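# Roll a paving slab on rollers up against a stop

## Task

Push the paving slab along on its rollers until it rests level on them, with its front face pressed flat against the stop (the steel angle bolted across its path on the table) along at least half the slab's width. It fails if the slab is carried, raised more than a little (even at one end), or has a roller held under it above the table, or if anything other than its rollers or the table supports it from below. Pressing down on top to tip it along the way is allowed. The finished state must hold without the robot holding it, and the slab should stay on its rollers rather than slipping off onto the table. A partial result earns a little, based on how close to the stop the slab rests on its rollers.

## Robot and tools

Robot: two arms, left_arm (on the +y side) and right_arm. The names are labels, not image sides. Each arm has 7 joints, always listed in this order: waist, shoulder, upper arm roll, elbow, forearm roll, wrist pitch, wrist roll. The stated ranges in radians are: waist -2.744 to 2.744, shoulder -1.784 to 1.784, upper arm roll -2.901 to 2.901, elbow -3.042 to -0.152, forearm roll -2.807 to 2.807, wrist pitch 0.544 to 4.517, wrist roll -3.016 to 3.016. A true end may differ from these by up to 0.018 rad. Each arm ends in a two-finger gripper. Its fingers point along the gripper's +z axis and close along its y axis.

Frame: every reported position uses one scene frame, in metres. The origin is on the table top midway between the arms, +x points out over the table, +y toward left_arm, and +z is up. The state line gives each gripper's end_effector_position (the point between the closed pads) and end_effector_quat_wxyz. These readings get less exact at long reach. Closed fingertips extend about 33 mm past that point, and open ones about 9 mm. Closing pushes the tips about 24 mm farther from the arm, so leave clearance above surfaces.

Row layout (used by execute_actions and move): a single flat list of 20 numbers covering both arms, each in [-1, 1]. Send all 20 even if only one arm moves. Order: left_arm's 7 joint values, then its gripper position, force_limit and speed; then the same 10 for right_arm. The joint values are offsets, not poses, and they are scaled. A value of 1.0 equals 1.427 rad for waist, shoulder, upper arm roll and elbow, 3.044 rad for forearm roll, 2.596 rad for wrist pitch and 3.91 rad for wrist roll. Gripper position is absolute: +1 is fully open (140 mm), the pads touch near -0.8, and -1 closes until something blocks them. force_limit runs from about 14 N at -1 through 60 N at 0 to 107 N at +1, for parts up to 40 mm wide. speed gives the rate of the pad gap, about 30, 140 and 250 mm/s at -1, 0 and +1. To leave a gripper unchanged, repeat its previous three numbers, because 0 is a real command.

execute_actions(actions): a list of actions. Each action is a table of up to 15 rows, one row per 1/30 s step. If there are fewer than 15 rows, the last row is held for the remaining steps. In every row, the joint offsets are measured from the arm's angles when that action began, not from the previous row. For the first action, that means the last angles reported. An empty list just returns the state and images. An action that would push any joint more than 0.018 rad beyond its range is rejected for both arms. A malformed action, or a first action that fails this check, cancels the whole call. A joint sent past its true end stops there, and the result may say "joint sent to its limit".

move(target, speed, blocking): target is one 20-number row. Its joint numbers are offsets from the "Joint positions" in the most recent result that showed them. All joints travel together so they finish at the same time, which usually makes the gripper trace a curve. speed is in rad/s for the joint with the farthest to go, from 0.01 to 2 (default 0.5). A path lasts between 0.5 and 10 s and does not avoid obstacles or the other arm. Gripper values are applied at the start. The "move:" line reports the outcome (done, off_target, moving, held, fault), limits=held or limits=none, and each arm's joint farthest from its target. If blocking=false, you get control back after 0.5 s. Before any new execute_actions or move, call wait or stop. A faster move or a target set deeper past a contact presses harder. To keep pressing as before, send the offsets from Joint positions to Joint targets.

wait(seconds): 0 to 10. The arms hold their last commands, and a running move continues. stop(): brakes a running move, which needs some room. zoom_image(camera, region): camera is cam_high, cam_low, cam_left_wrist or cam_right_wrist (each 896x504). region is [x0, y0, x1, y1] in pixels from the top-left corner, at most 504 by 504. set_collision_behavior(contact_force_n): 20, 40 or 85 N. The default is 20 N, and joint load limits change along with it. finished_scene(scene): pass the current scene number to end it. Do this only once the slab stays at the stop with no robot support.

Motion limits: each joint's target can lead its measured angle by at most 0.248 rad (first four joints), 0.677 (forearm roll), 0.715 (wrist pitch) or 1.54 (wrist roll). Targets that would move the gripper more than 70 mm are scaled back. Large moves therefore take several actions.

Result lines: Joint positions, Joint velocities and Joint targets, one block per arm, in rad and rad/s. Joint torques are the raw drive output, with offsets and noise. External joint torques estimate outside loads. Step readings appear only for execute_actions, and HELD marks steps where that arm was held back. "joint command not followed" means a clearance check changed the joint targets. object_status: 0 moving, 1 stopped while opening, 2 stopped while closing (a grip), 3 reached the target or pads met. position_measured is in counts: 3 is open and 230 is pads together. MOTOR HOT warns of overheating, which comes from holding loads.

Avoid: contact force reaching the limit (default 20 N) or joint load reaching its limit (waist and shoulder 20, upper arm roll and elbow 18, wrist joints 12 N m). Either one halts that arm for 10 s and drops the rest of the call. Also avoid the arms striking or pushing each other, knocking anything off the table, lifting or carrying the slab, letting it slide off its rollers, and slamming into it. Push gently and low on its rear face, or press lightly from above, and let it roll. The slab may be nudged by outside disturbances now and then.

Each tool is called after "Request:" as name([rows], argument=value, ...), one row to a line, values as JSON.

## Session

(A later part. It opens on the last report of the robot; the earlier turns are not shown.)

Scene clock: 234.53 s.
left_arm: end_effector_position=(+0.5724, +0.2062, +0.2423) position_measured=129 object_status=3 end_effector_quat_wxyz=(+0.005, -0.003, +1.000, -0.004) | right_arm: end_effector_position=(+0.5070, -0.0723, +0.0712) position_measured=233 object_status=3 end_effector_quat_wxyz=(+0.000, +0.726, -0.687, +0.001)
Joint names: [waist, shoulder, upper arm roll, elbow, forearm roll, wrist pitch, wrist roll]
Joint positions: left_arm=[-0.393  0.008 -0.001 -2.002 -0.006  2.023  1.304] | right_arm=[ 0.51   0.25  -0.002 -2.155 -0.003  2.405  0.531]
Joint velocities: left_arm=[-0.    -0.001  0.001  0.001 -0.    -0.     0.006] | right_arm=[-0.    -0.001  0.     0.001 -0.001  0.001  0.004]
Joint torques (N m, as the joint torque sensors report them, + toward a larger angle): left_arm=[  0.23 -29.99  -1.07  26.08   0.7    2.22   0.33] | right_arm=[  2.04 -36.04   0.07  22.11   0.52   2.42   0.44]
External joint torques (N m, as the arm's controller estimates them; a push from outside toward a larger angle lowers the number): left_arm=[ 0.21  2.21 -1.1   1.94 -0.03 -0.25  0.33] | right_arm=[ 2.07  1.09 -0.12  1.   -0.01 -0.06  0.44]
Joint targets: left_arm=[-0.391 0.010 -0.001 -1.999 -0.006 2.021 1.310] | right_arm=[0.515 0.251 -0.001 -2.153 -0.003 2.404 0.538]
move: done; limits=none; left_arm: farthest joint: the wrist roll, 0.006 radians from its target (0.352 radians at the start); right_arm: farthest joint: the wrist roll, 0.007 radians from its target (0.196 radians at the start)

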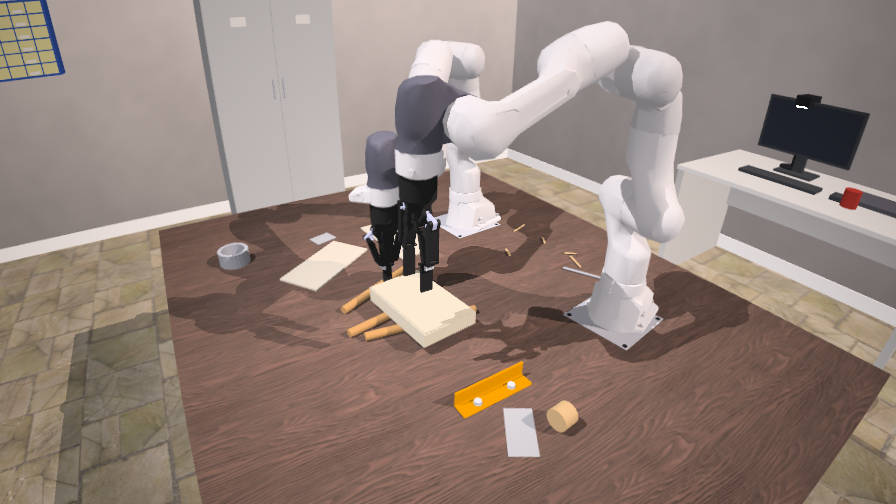

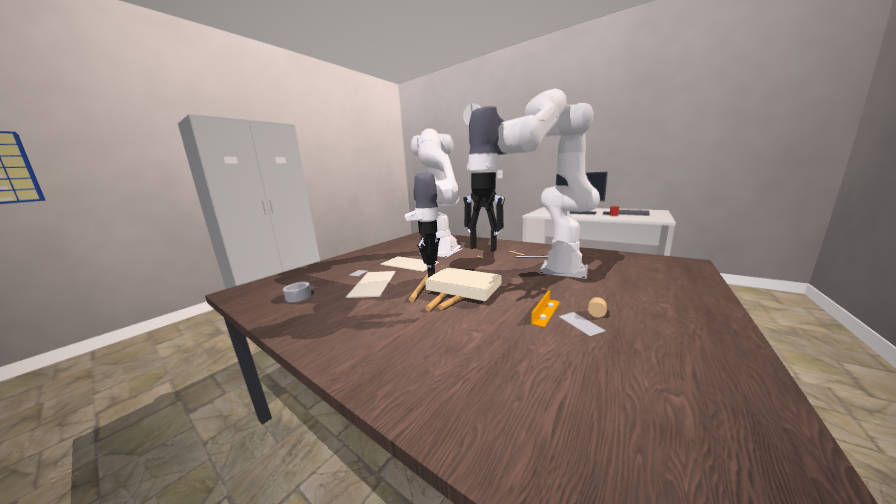

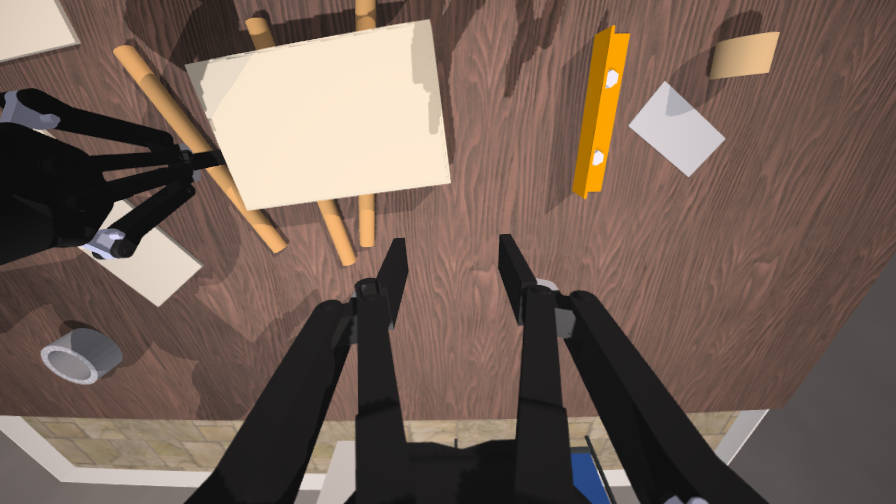

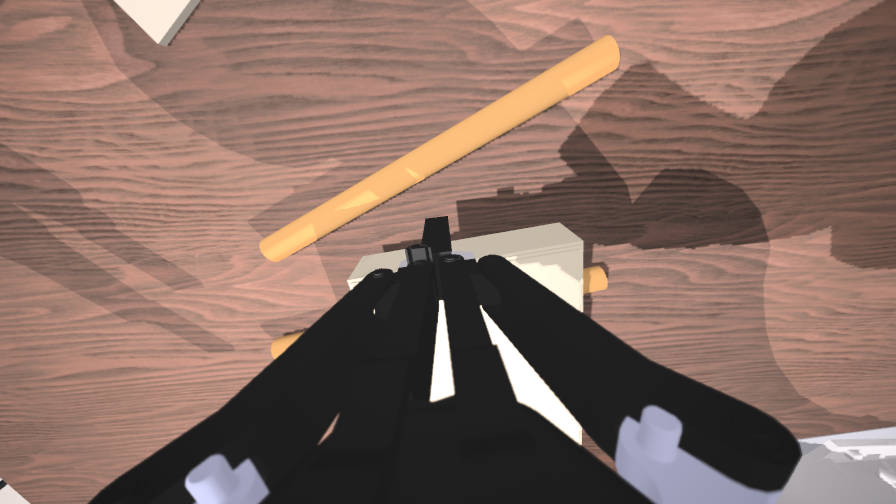

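Request:
move(target=[0,0,0,0,0,0,0,0,0.5,0,-0.6,-0.15,0,0,0,-0.082,0,-1,0,0], speed=0.7)

Request:
move(target=[-0.466,0.2355,0,0.0925,0,0.0736,-0.2847,0,0.5,0,0,0,0,0,0,0,0,-1,0,0], speed=0.7)

Scene clock: 253.93 s.
left_arm: end_effector_position=(+0.5724, +0.2062, +0.2423) position_measured=129 object_status=3 end_effector_quat_wxyz=(+0.005, -0.002, +1.000, -0.004) | right_arm: end_effector_position=(+0.5586, -0.5305, +0.1709) position_measured=233 object_status=3 end_effector_quat_wxyz=(+0.000, -0.375, +0.927, -0.002)
Joint names: [waist, shoulder, upper arm roll, elbow, forearm roll, wrist pitch, wrist roll]
Joint positions: left_arm=[-0.393  0.008 -0.001 -2.002 -0.006  2.023  1.306] | right_arm=[-0.344  0.037 -0.004 -2.155 -0.003  2.195  0.532]
Joint velocities: left_arm=[-0.001  0.002  0.    -0.001  0.001  0.001  0.   ] | right_arm=[ 0.     0.     0.001  0.001 -0.    -0.005  0.   ]
Joint torques (N m, as the joint torque sensors report them, + toward a larger angle): left_arm=[ -0.64 -31.21  -0.9   23.56   0.64   2.53   0.08] | right_arm=[ -0.46 -32.92   1.37  23.06   0.53   2.39  -0.03]
External joint torques (N m, as the arm's controller estimates them; a push from outside toward a larger angle lowers the number): left_arm=[-0.62  0.9  -0.9  -0.49 -0.09  0.08  0.08] | right_arm=[-0.38 -0.88  1.42  0.03 -0.1  -0.08 -0.03]
Joint targets: left_arm=[-0.393 0.008 -0.001 -2.002 -0.006 2.023 1.304] | right_arm=[-0.345 0.036 -0.002 -2.155 -0.003 2.193 0.531]
move: done; limits=none; left_arm: farthest joint: the wrist roll, 0.002 radians from its target (0.002 radians at the start); right_arm: farthest joint: the wrist pitch, 0.003 radians from its target (0.213 radians at the start)

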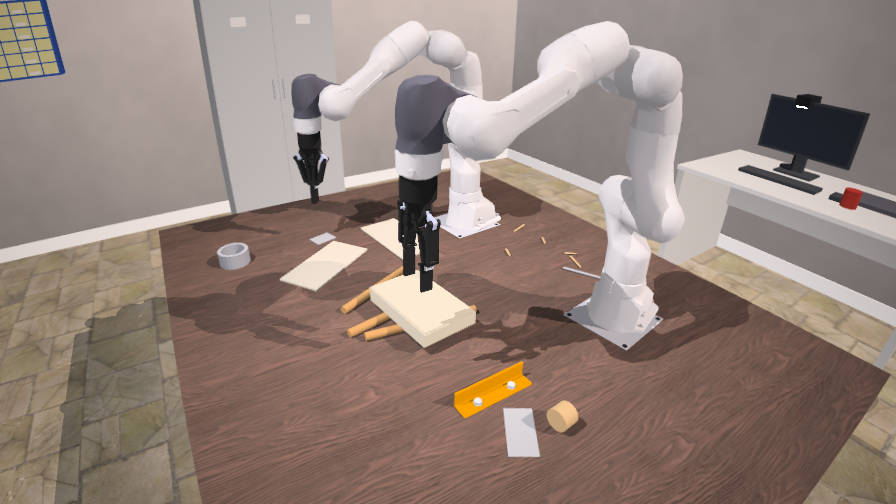

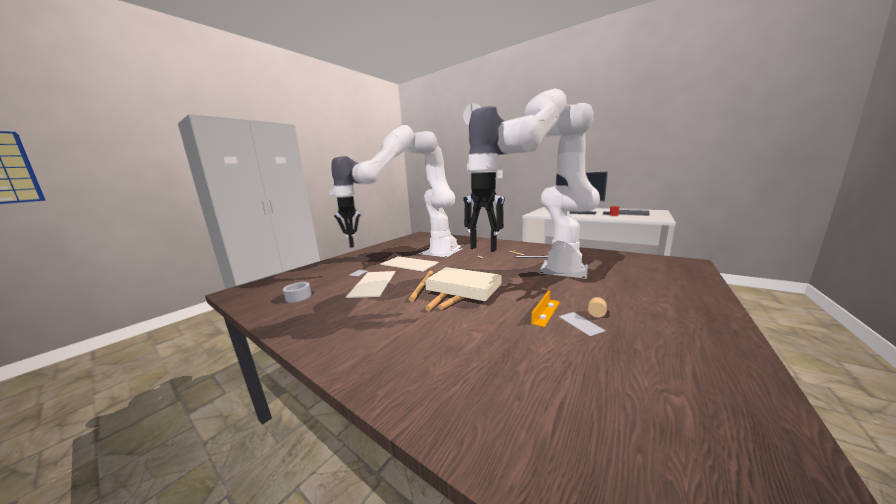

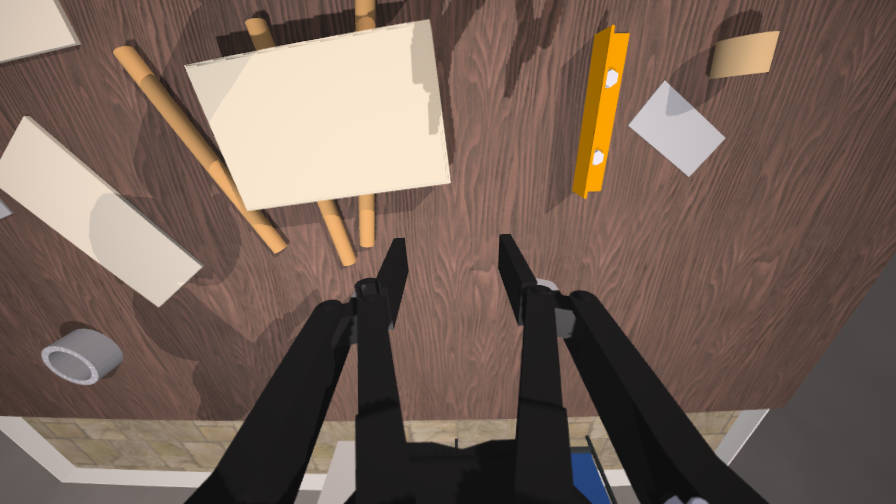

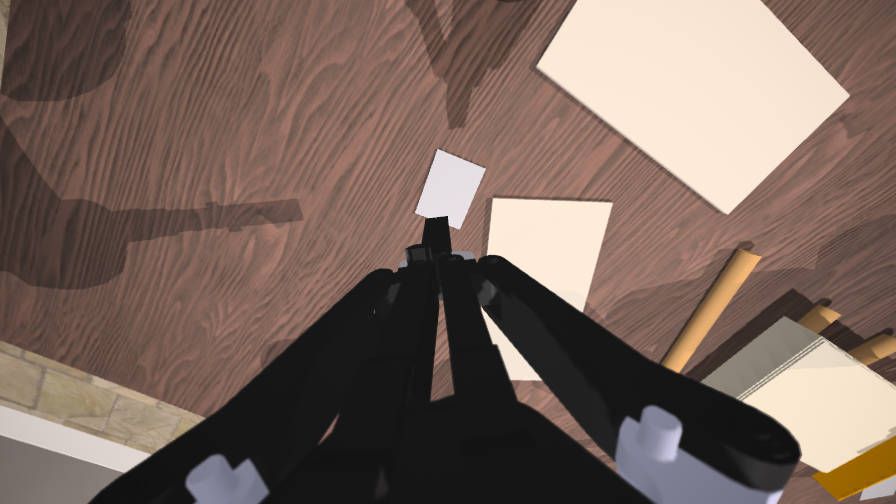

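Scene clock: 257.03 s.
left_arm: end_effector_position=(+0.4056, -0.1506, +0.1187) position_measured=129 object_status=3 end_effector_quat_wxyz=(-0.004, -0.221, +0.975, +0.001) | right_arm: end_effector_position=(+0.5586, -0.5305, +0.1709) position_measured=233 object_status=3 end_effector_quat_wxyz=(+0.000, -0.375, +0.927, -0.002)
Joint names: [waist, shoulder, upper arm roll, elbow, forearm roll, wrist pitch, wrist roll]
Joint positions: left_arm=[-1.058  0.344 -0.003 -1.872 -0.006  2.212  0.198] | right_arm=[-0.344  0.037 -0.004 -2.155 -0.003  2.195  0.532]
Joint velocities: left_arm=[-0.001 -0.     0.001  0.001  0.    -0.    -0.006] | right_arm=[-0.    -0.003  0.001 -0.    -0.     0.001 -0.001]
Joint torques (N m, as the joint torque sensors report them, + toward a larger angle): left_arm=[  0.55 -40.4    0.06  24.31   0.59   2.8   -0.14] | right_arm=[  0.27 -32.3   -0.18  22.33   0.61   2.71   0.11]
External joint torques (N m, as the arm's controller estimates them; a push from outside toward a larger angle lowers the number): left_arm=[ 0.57  1.49 -0.2   1.37 -0.04  0.32 -0.14] | right_arm=[ 0.28 -0.1  -0.2  -0.77 -0.03  0.24  0.11]
Joint targets: left_arm=[-1.057 0.344 -0.001 -1.870 -0.006 2.214 0.193] | right_arm=[-0.344 0.037 -0.004 -2.155 -0.003 2.195 0.532]
move: done; limits=none; left_arm: farthest joint: the wrist roll, 0.006 radians from its target (1.113 radians at the start); right_arm: farthest joint: the waist, 0.000 radians from its target (0.000 radians at the start)

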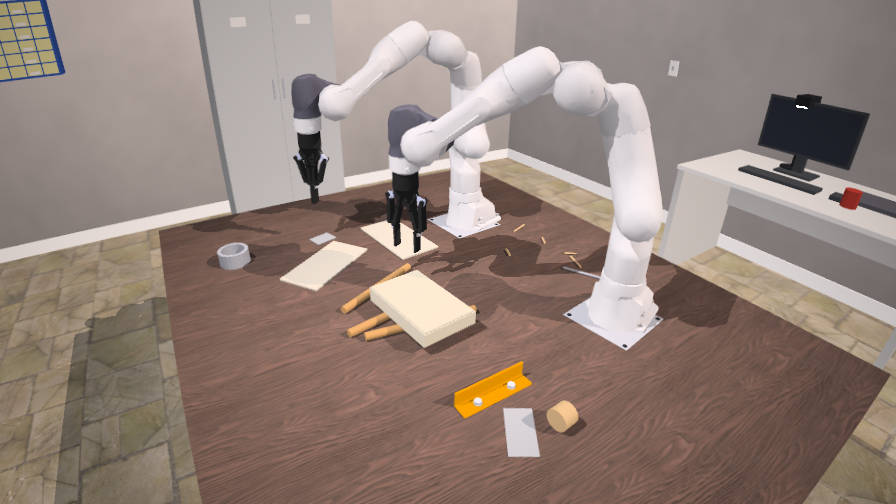

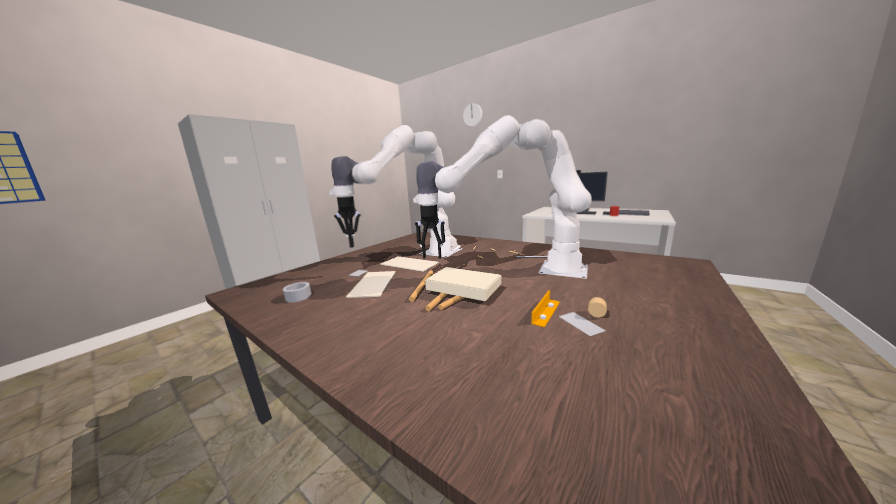

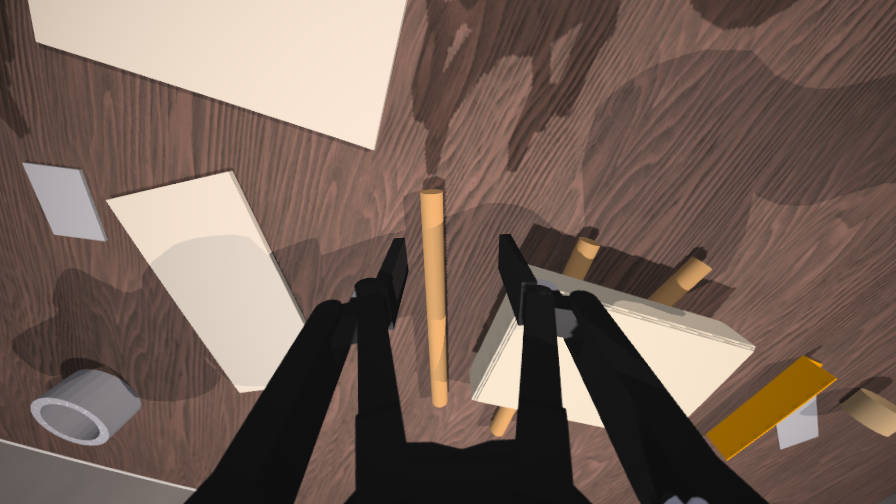

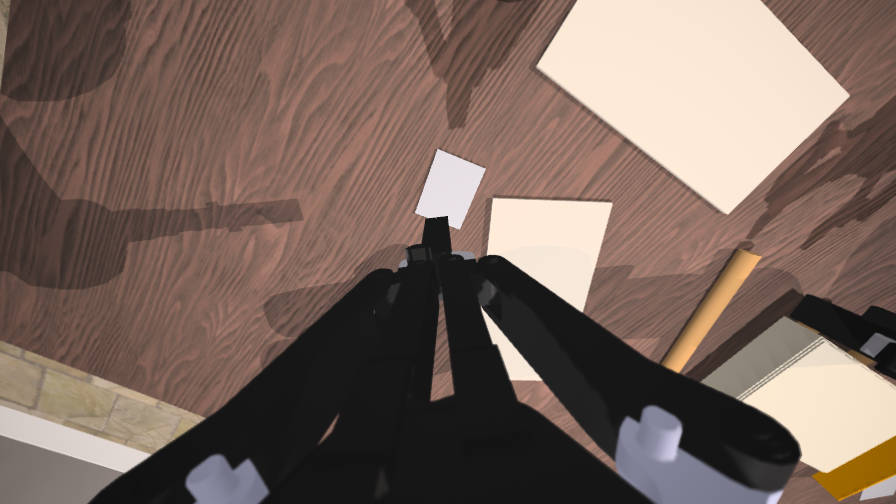

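Request:
move(target=[0.0105,0.126,0,0.033,0,0.0545,0.004,0,0.5,0,0,0,0,0,0,0,0,-1,0,0], speed=0.2)

Request:
move(target=[0,0,0,0,0,0,0,-1,1,-0.5,0,0,0,0,0,0,0,-1,0,0])

Scene clock: 265.37 s.
left_arm: end_effector_position=(+0.4249, -0.1621, +0.0351) position_measured=129 object_status=3 end_effector_quat_wxyz=(-0.003, -0.222, +0.975, -0.001) | right_arm: end_effector_position=(+0.5586, -0.5305, +0.1709) position_measured=233 object_status=3 end_effector_quat_wxyz=(+0.000, -0.375, +0.927, -0.002)
Joint names: [waist, shoulder, upper arm roll, elbow, forearm roll, wrist pitch, wrist roll]
Joint positions: left_arm=[-1.045  0.524 -0.003 -1.828 -0.006  2.35   0.209] | right_arm=[-0.344  0.037 -0.004 -2.155 -0.003  2.195  0.532]
Joint velocities: left_arm=[ 0.    -0.     0.001  0.002  0.001  0.005  0.004] | right_arm=[ 0.001 -0.001 -0.001  0.001 -0.001 -0.002  0.001]
Joint torques (N m, as the joint torque sensors report them, + toward a larger angle): left_arm=[  1.2  -44.88  -1.22  22.44   0.5    2.9    0.26] | right_arm=[ -0.22 -32.12   0.5   22.83   0.57   2.62   0.04]
External joint torques (N m, as the arm's controller estimates them; a push from outside toward a larger angle lowers the number): left_arm=[ 1.1   0.73 -1.71  0.78 -0.06  0.41  0.26] | right_arm=[-0.18  0.16  0.51 -0.33 -0.07  0.14  0.04]
Joint targets: left_arm=[-1.043 0.524 -0.003 -1.825 -0.006 2.353 0.214] | right_arm=[-0.344 0.037 -0.004 -2.155 -0.003 2.195 0.532]
move: done; limits=none; left_arm: farthest joint: the wrist roll, 0.004 radians from its target (0.017 radians at the start); right_arm: farthest joint: the waist, 0.000 radians from its target (0.000 radians at the start)

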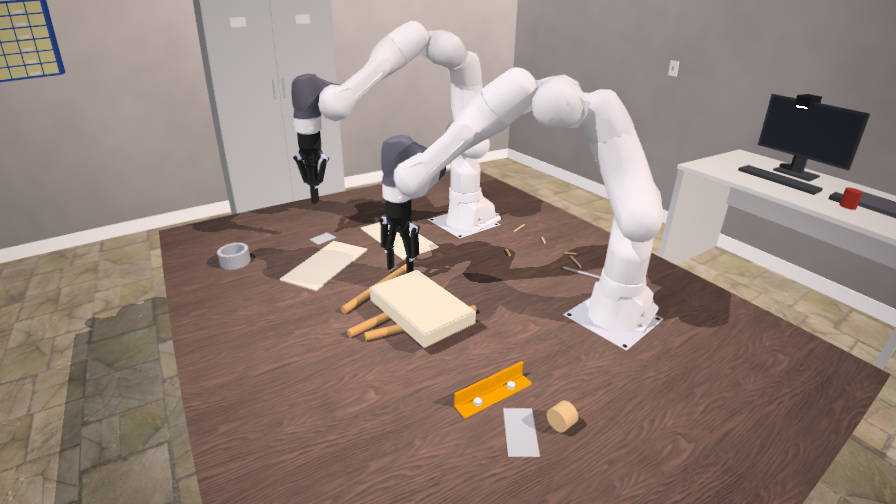

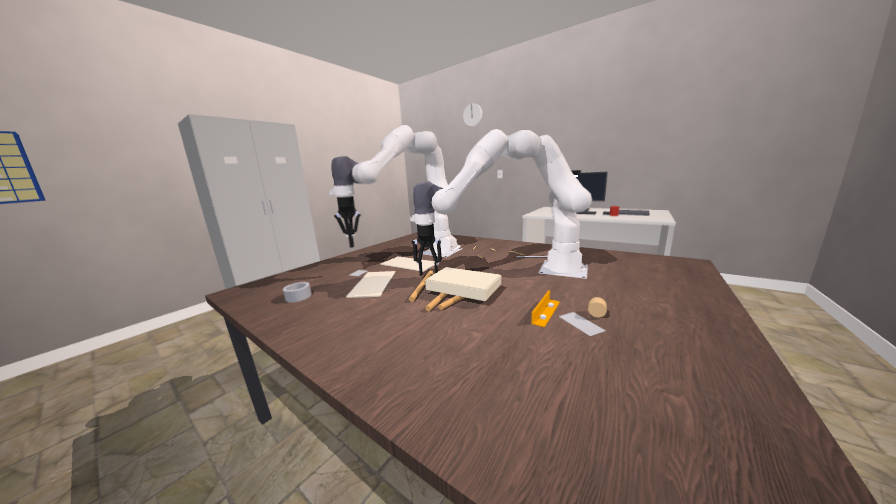

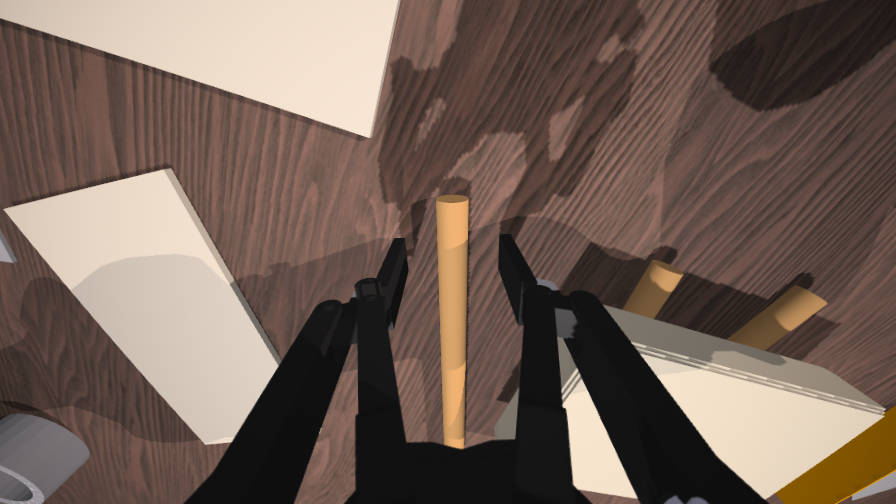

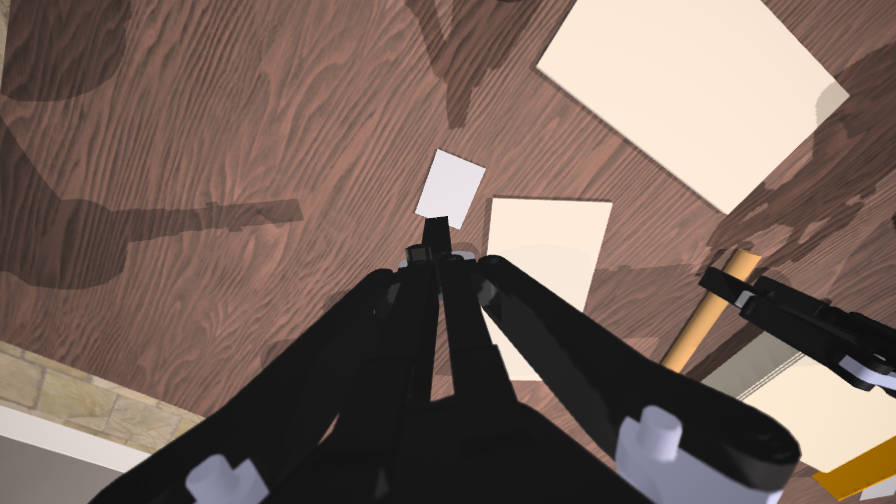

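Scene clock: 266.17 s.
left_arm: end_effector_position=(+0.4251, -0.1624, +0.0355) position_measured=207 object_status=2 end_effector_quat_wxyz=(-0.003, -0.222, +0.975, -0.001) | right_arm: end_effector_position=(+0.5586, -0.5305, +0.1709) position_measured=233 object_status=3 end_effector_quat_wxyz=(+0.000, -0.375, +0.927, -0.002)
Joint names: [waist, shoulder, upper arm roll, elbow, forearm roll, wrist pitch, wrist roll]
Joint positions: left_arm=[-1.045  0.523 -0.003 -1.828 -0.006  2.351  0.209] | right_arm=[-0.344  0.037 -0.004 -2.155 -0.003  2.195  0.532]
Joint velocities: left_arm=[-0.     0.001 -0.    -0.    -0.001  0.     0.   ] | right_arm=[ 0.001  0.    -0.    -0.002 -0.001 -0.     0.   ]
Joint torques (N m, as the joint torque sensors report them, + toward a larger angle): left_arm=[ -0.59 -44.38  -0.92  21.06   0.54   2.5    0.09] | right_arm=[ -0.24 -32.13   0.44  22.98   0.5    2.63  -0.02]
External joint torques (N m, as the arm's controller estimates them; a push from outside toward a larger angle lowers the number): left_arm=[-0.43  1.12 -1.19 -0.51 -0.02  0.03  0.09] | right_arm=[-0.28  0.02  0.36 -0.1  -0.14  0.15 -0.02]
Joint targets: left_arm=[-1.045 0.524 -0.003 -1.828 -0.006 2.350 0.209] | right_arm=[-0.344 0.037 -0.004 -2.155 -0.003 2.195 0.532]
move: done; limits=none; left_arm: farthest joint: the shoulder, 0.001 radians from its target (0.000 radians at the start); right_arm: farthest joint: the waist, 0.000 radians from its target (0.000 radians at the start)

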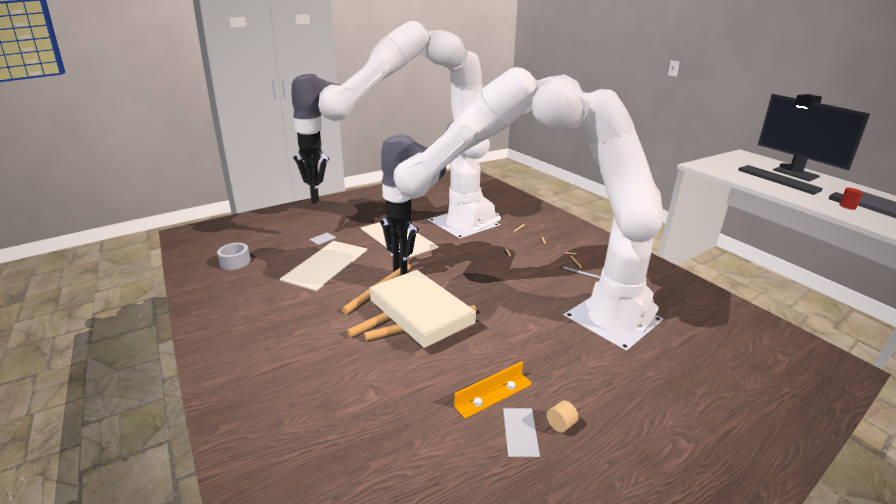

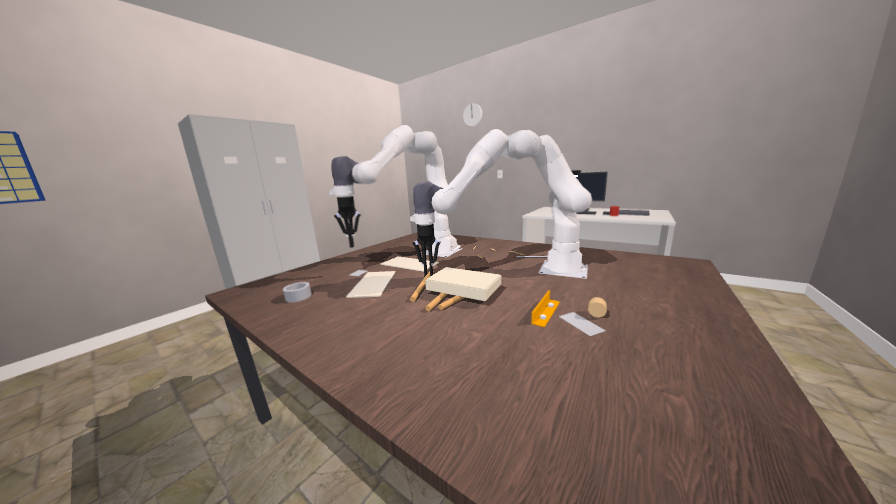

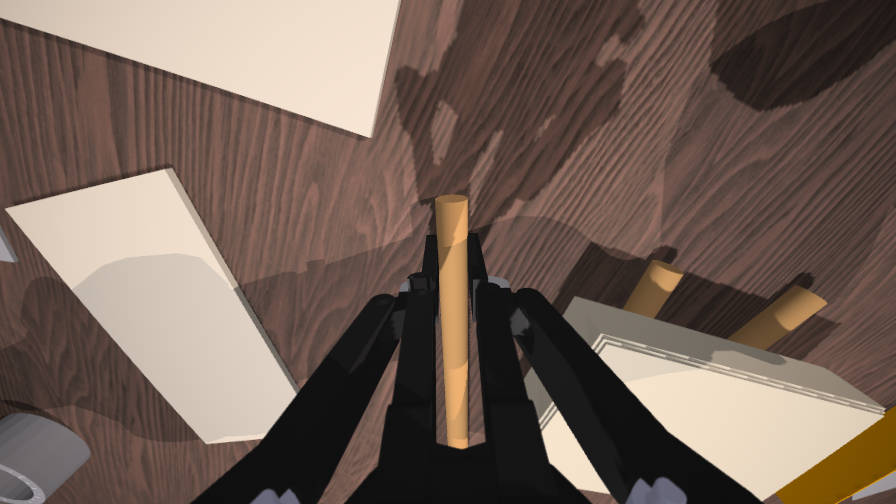

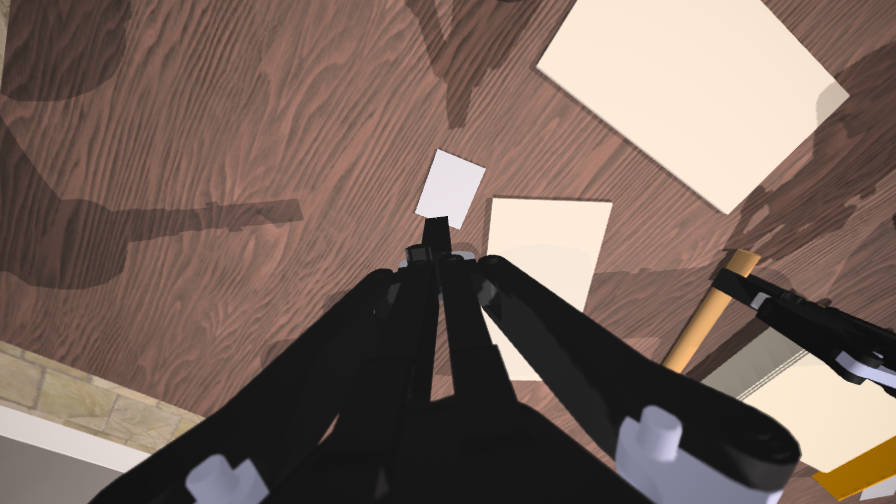

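Request:
move(target=[0,-0.17,0,0,0,-0.0934,0.03,-1,1,-0.5,0,0,0,0,0,0,0,-1,0,0], speed=0.3)

Scene clock: 272.17 s.
left_arm: end_effector_position=(+0.4122, -0.1460, +0.1699) position_measured=207 object_status=2 end_effector_quat_wxyz=(-0.002, -0.167, +0.986, -0.002) | right_arm: end_effector_position=(+0.5586, -0.5305, +0.1709) position_measured=233 object_status=3 end_effector_quat_wxyz=(+0.000, -0.375, +0.927, -0.002)
Joint names: [waist, shoulder, upper arm roll, elbow, forearm roll, wrist pitch, wrist roll]
Joint positions: left_arm=[-1.045  0.28  -0.003 -1.828 -0.006  2.11   0.321] | right_arm=[-0.344  0.037 -0.004 -2.155 -0.003  2.195  0.532]
Joint velocities: left_arm=[-0.001 -0.    -0.001 -0.     0.001 -0.001  0.005] | right_arm=[ 0.    -0.002 -0.001 -0.001 -0.001  0.001 -0.   ]
Joint torques (N m, as the joint torque sensors report them, + toward a larger angle): left_arm=[  0.29 -39.14  -1.08  23.55   0.65   2.37   0.23] | right_arm=[ -0.21 -32.11  -0.06  22.92   0.5    2.65   0.05]
External joint torques (N m, as the arm's controller estimates them; a push from outside toward a larger angle lowers the number): left_arm=[ 0.43  1.6  -1.17 -0.15 -0.02 -0.12  0.23] | right_arm=[-0.19  0.15 -0.06 -0.2  -0.14  0.17  0.05]
Joint targets: left_arm=[-1.045 0.281 -0.003 -1.828 -0.006 2.108 0.327] | right_arm=[-0.344 0.037 -0.004 -2.155 -0.003 2.195 0.532]
move: done; limits=none; left_arm: farthest joint: the wrist roll, 0.005 radians from its target (0.117 radians at the start); right_arm: farthest joint: the waist, 0.000 radians from its target (0.000 radians at the start)

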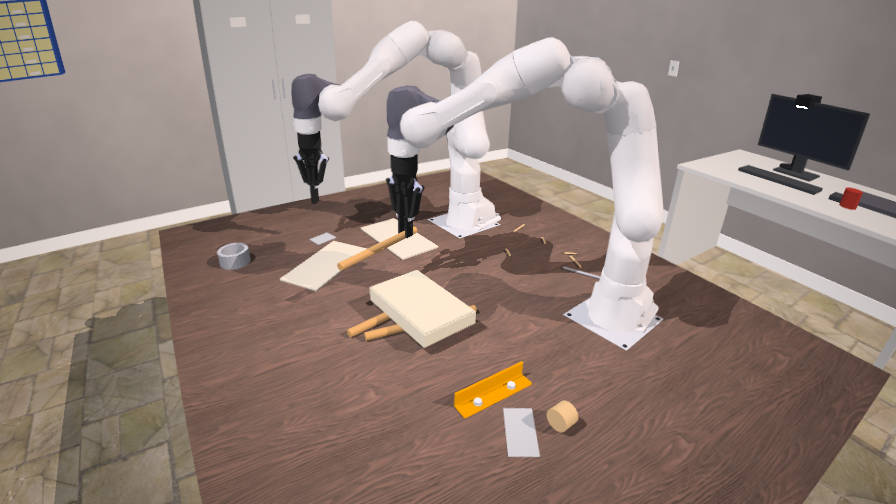

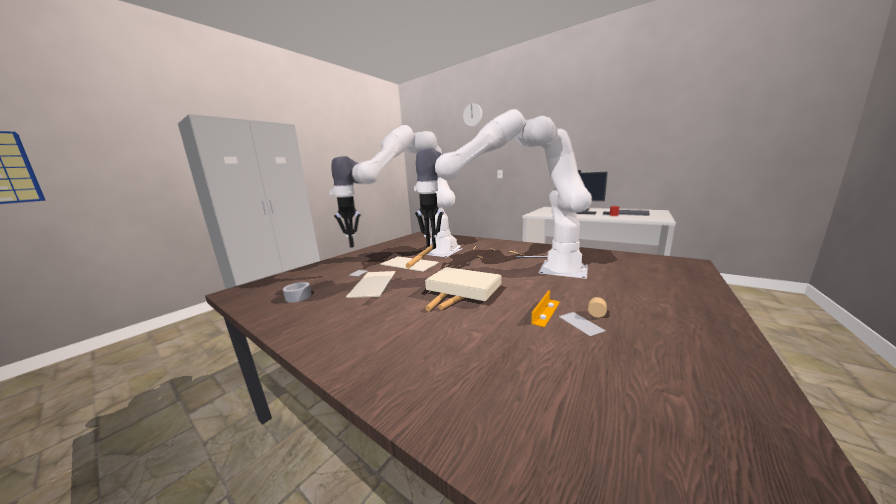

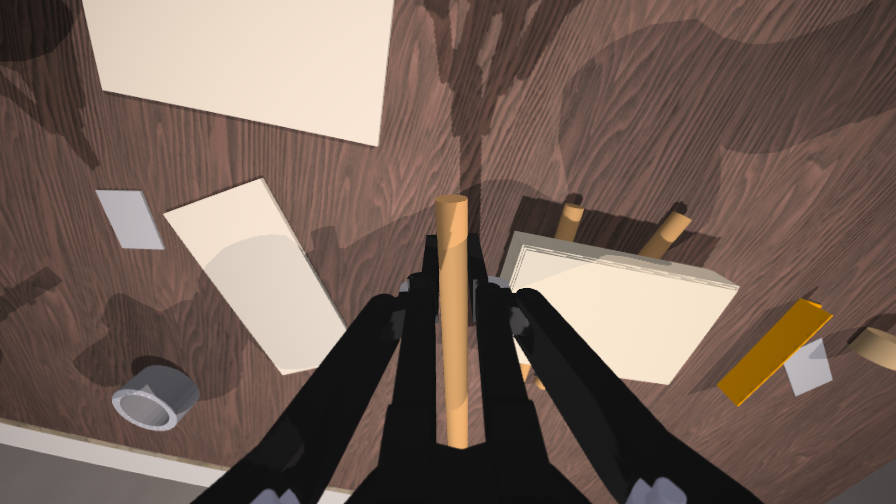

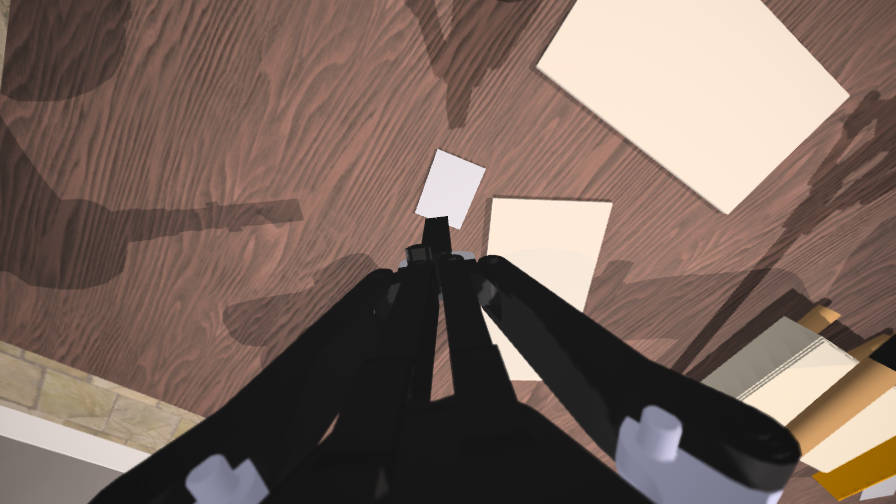

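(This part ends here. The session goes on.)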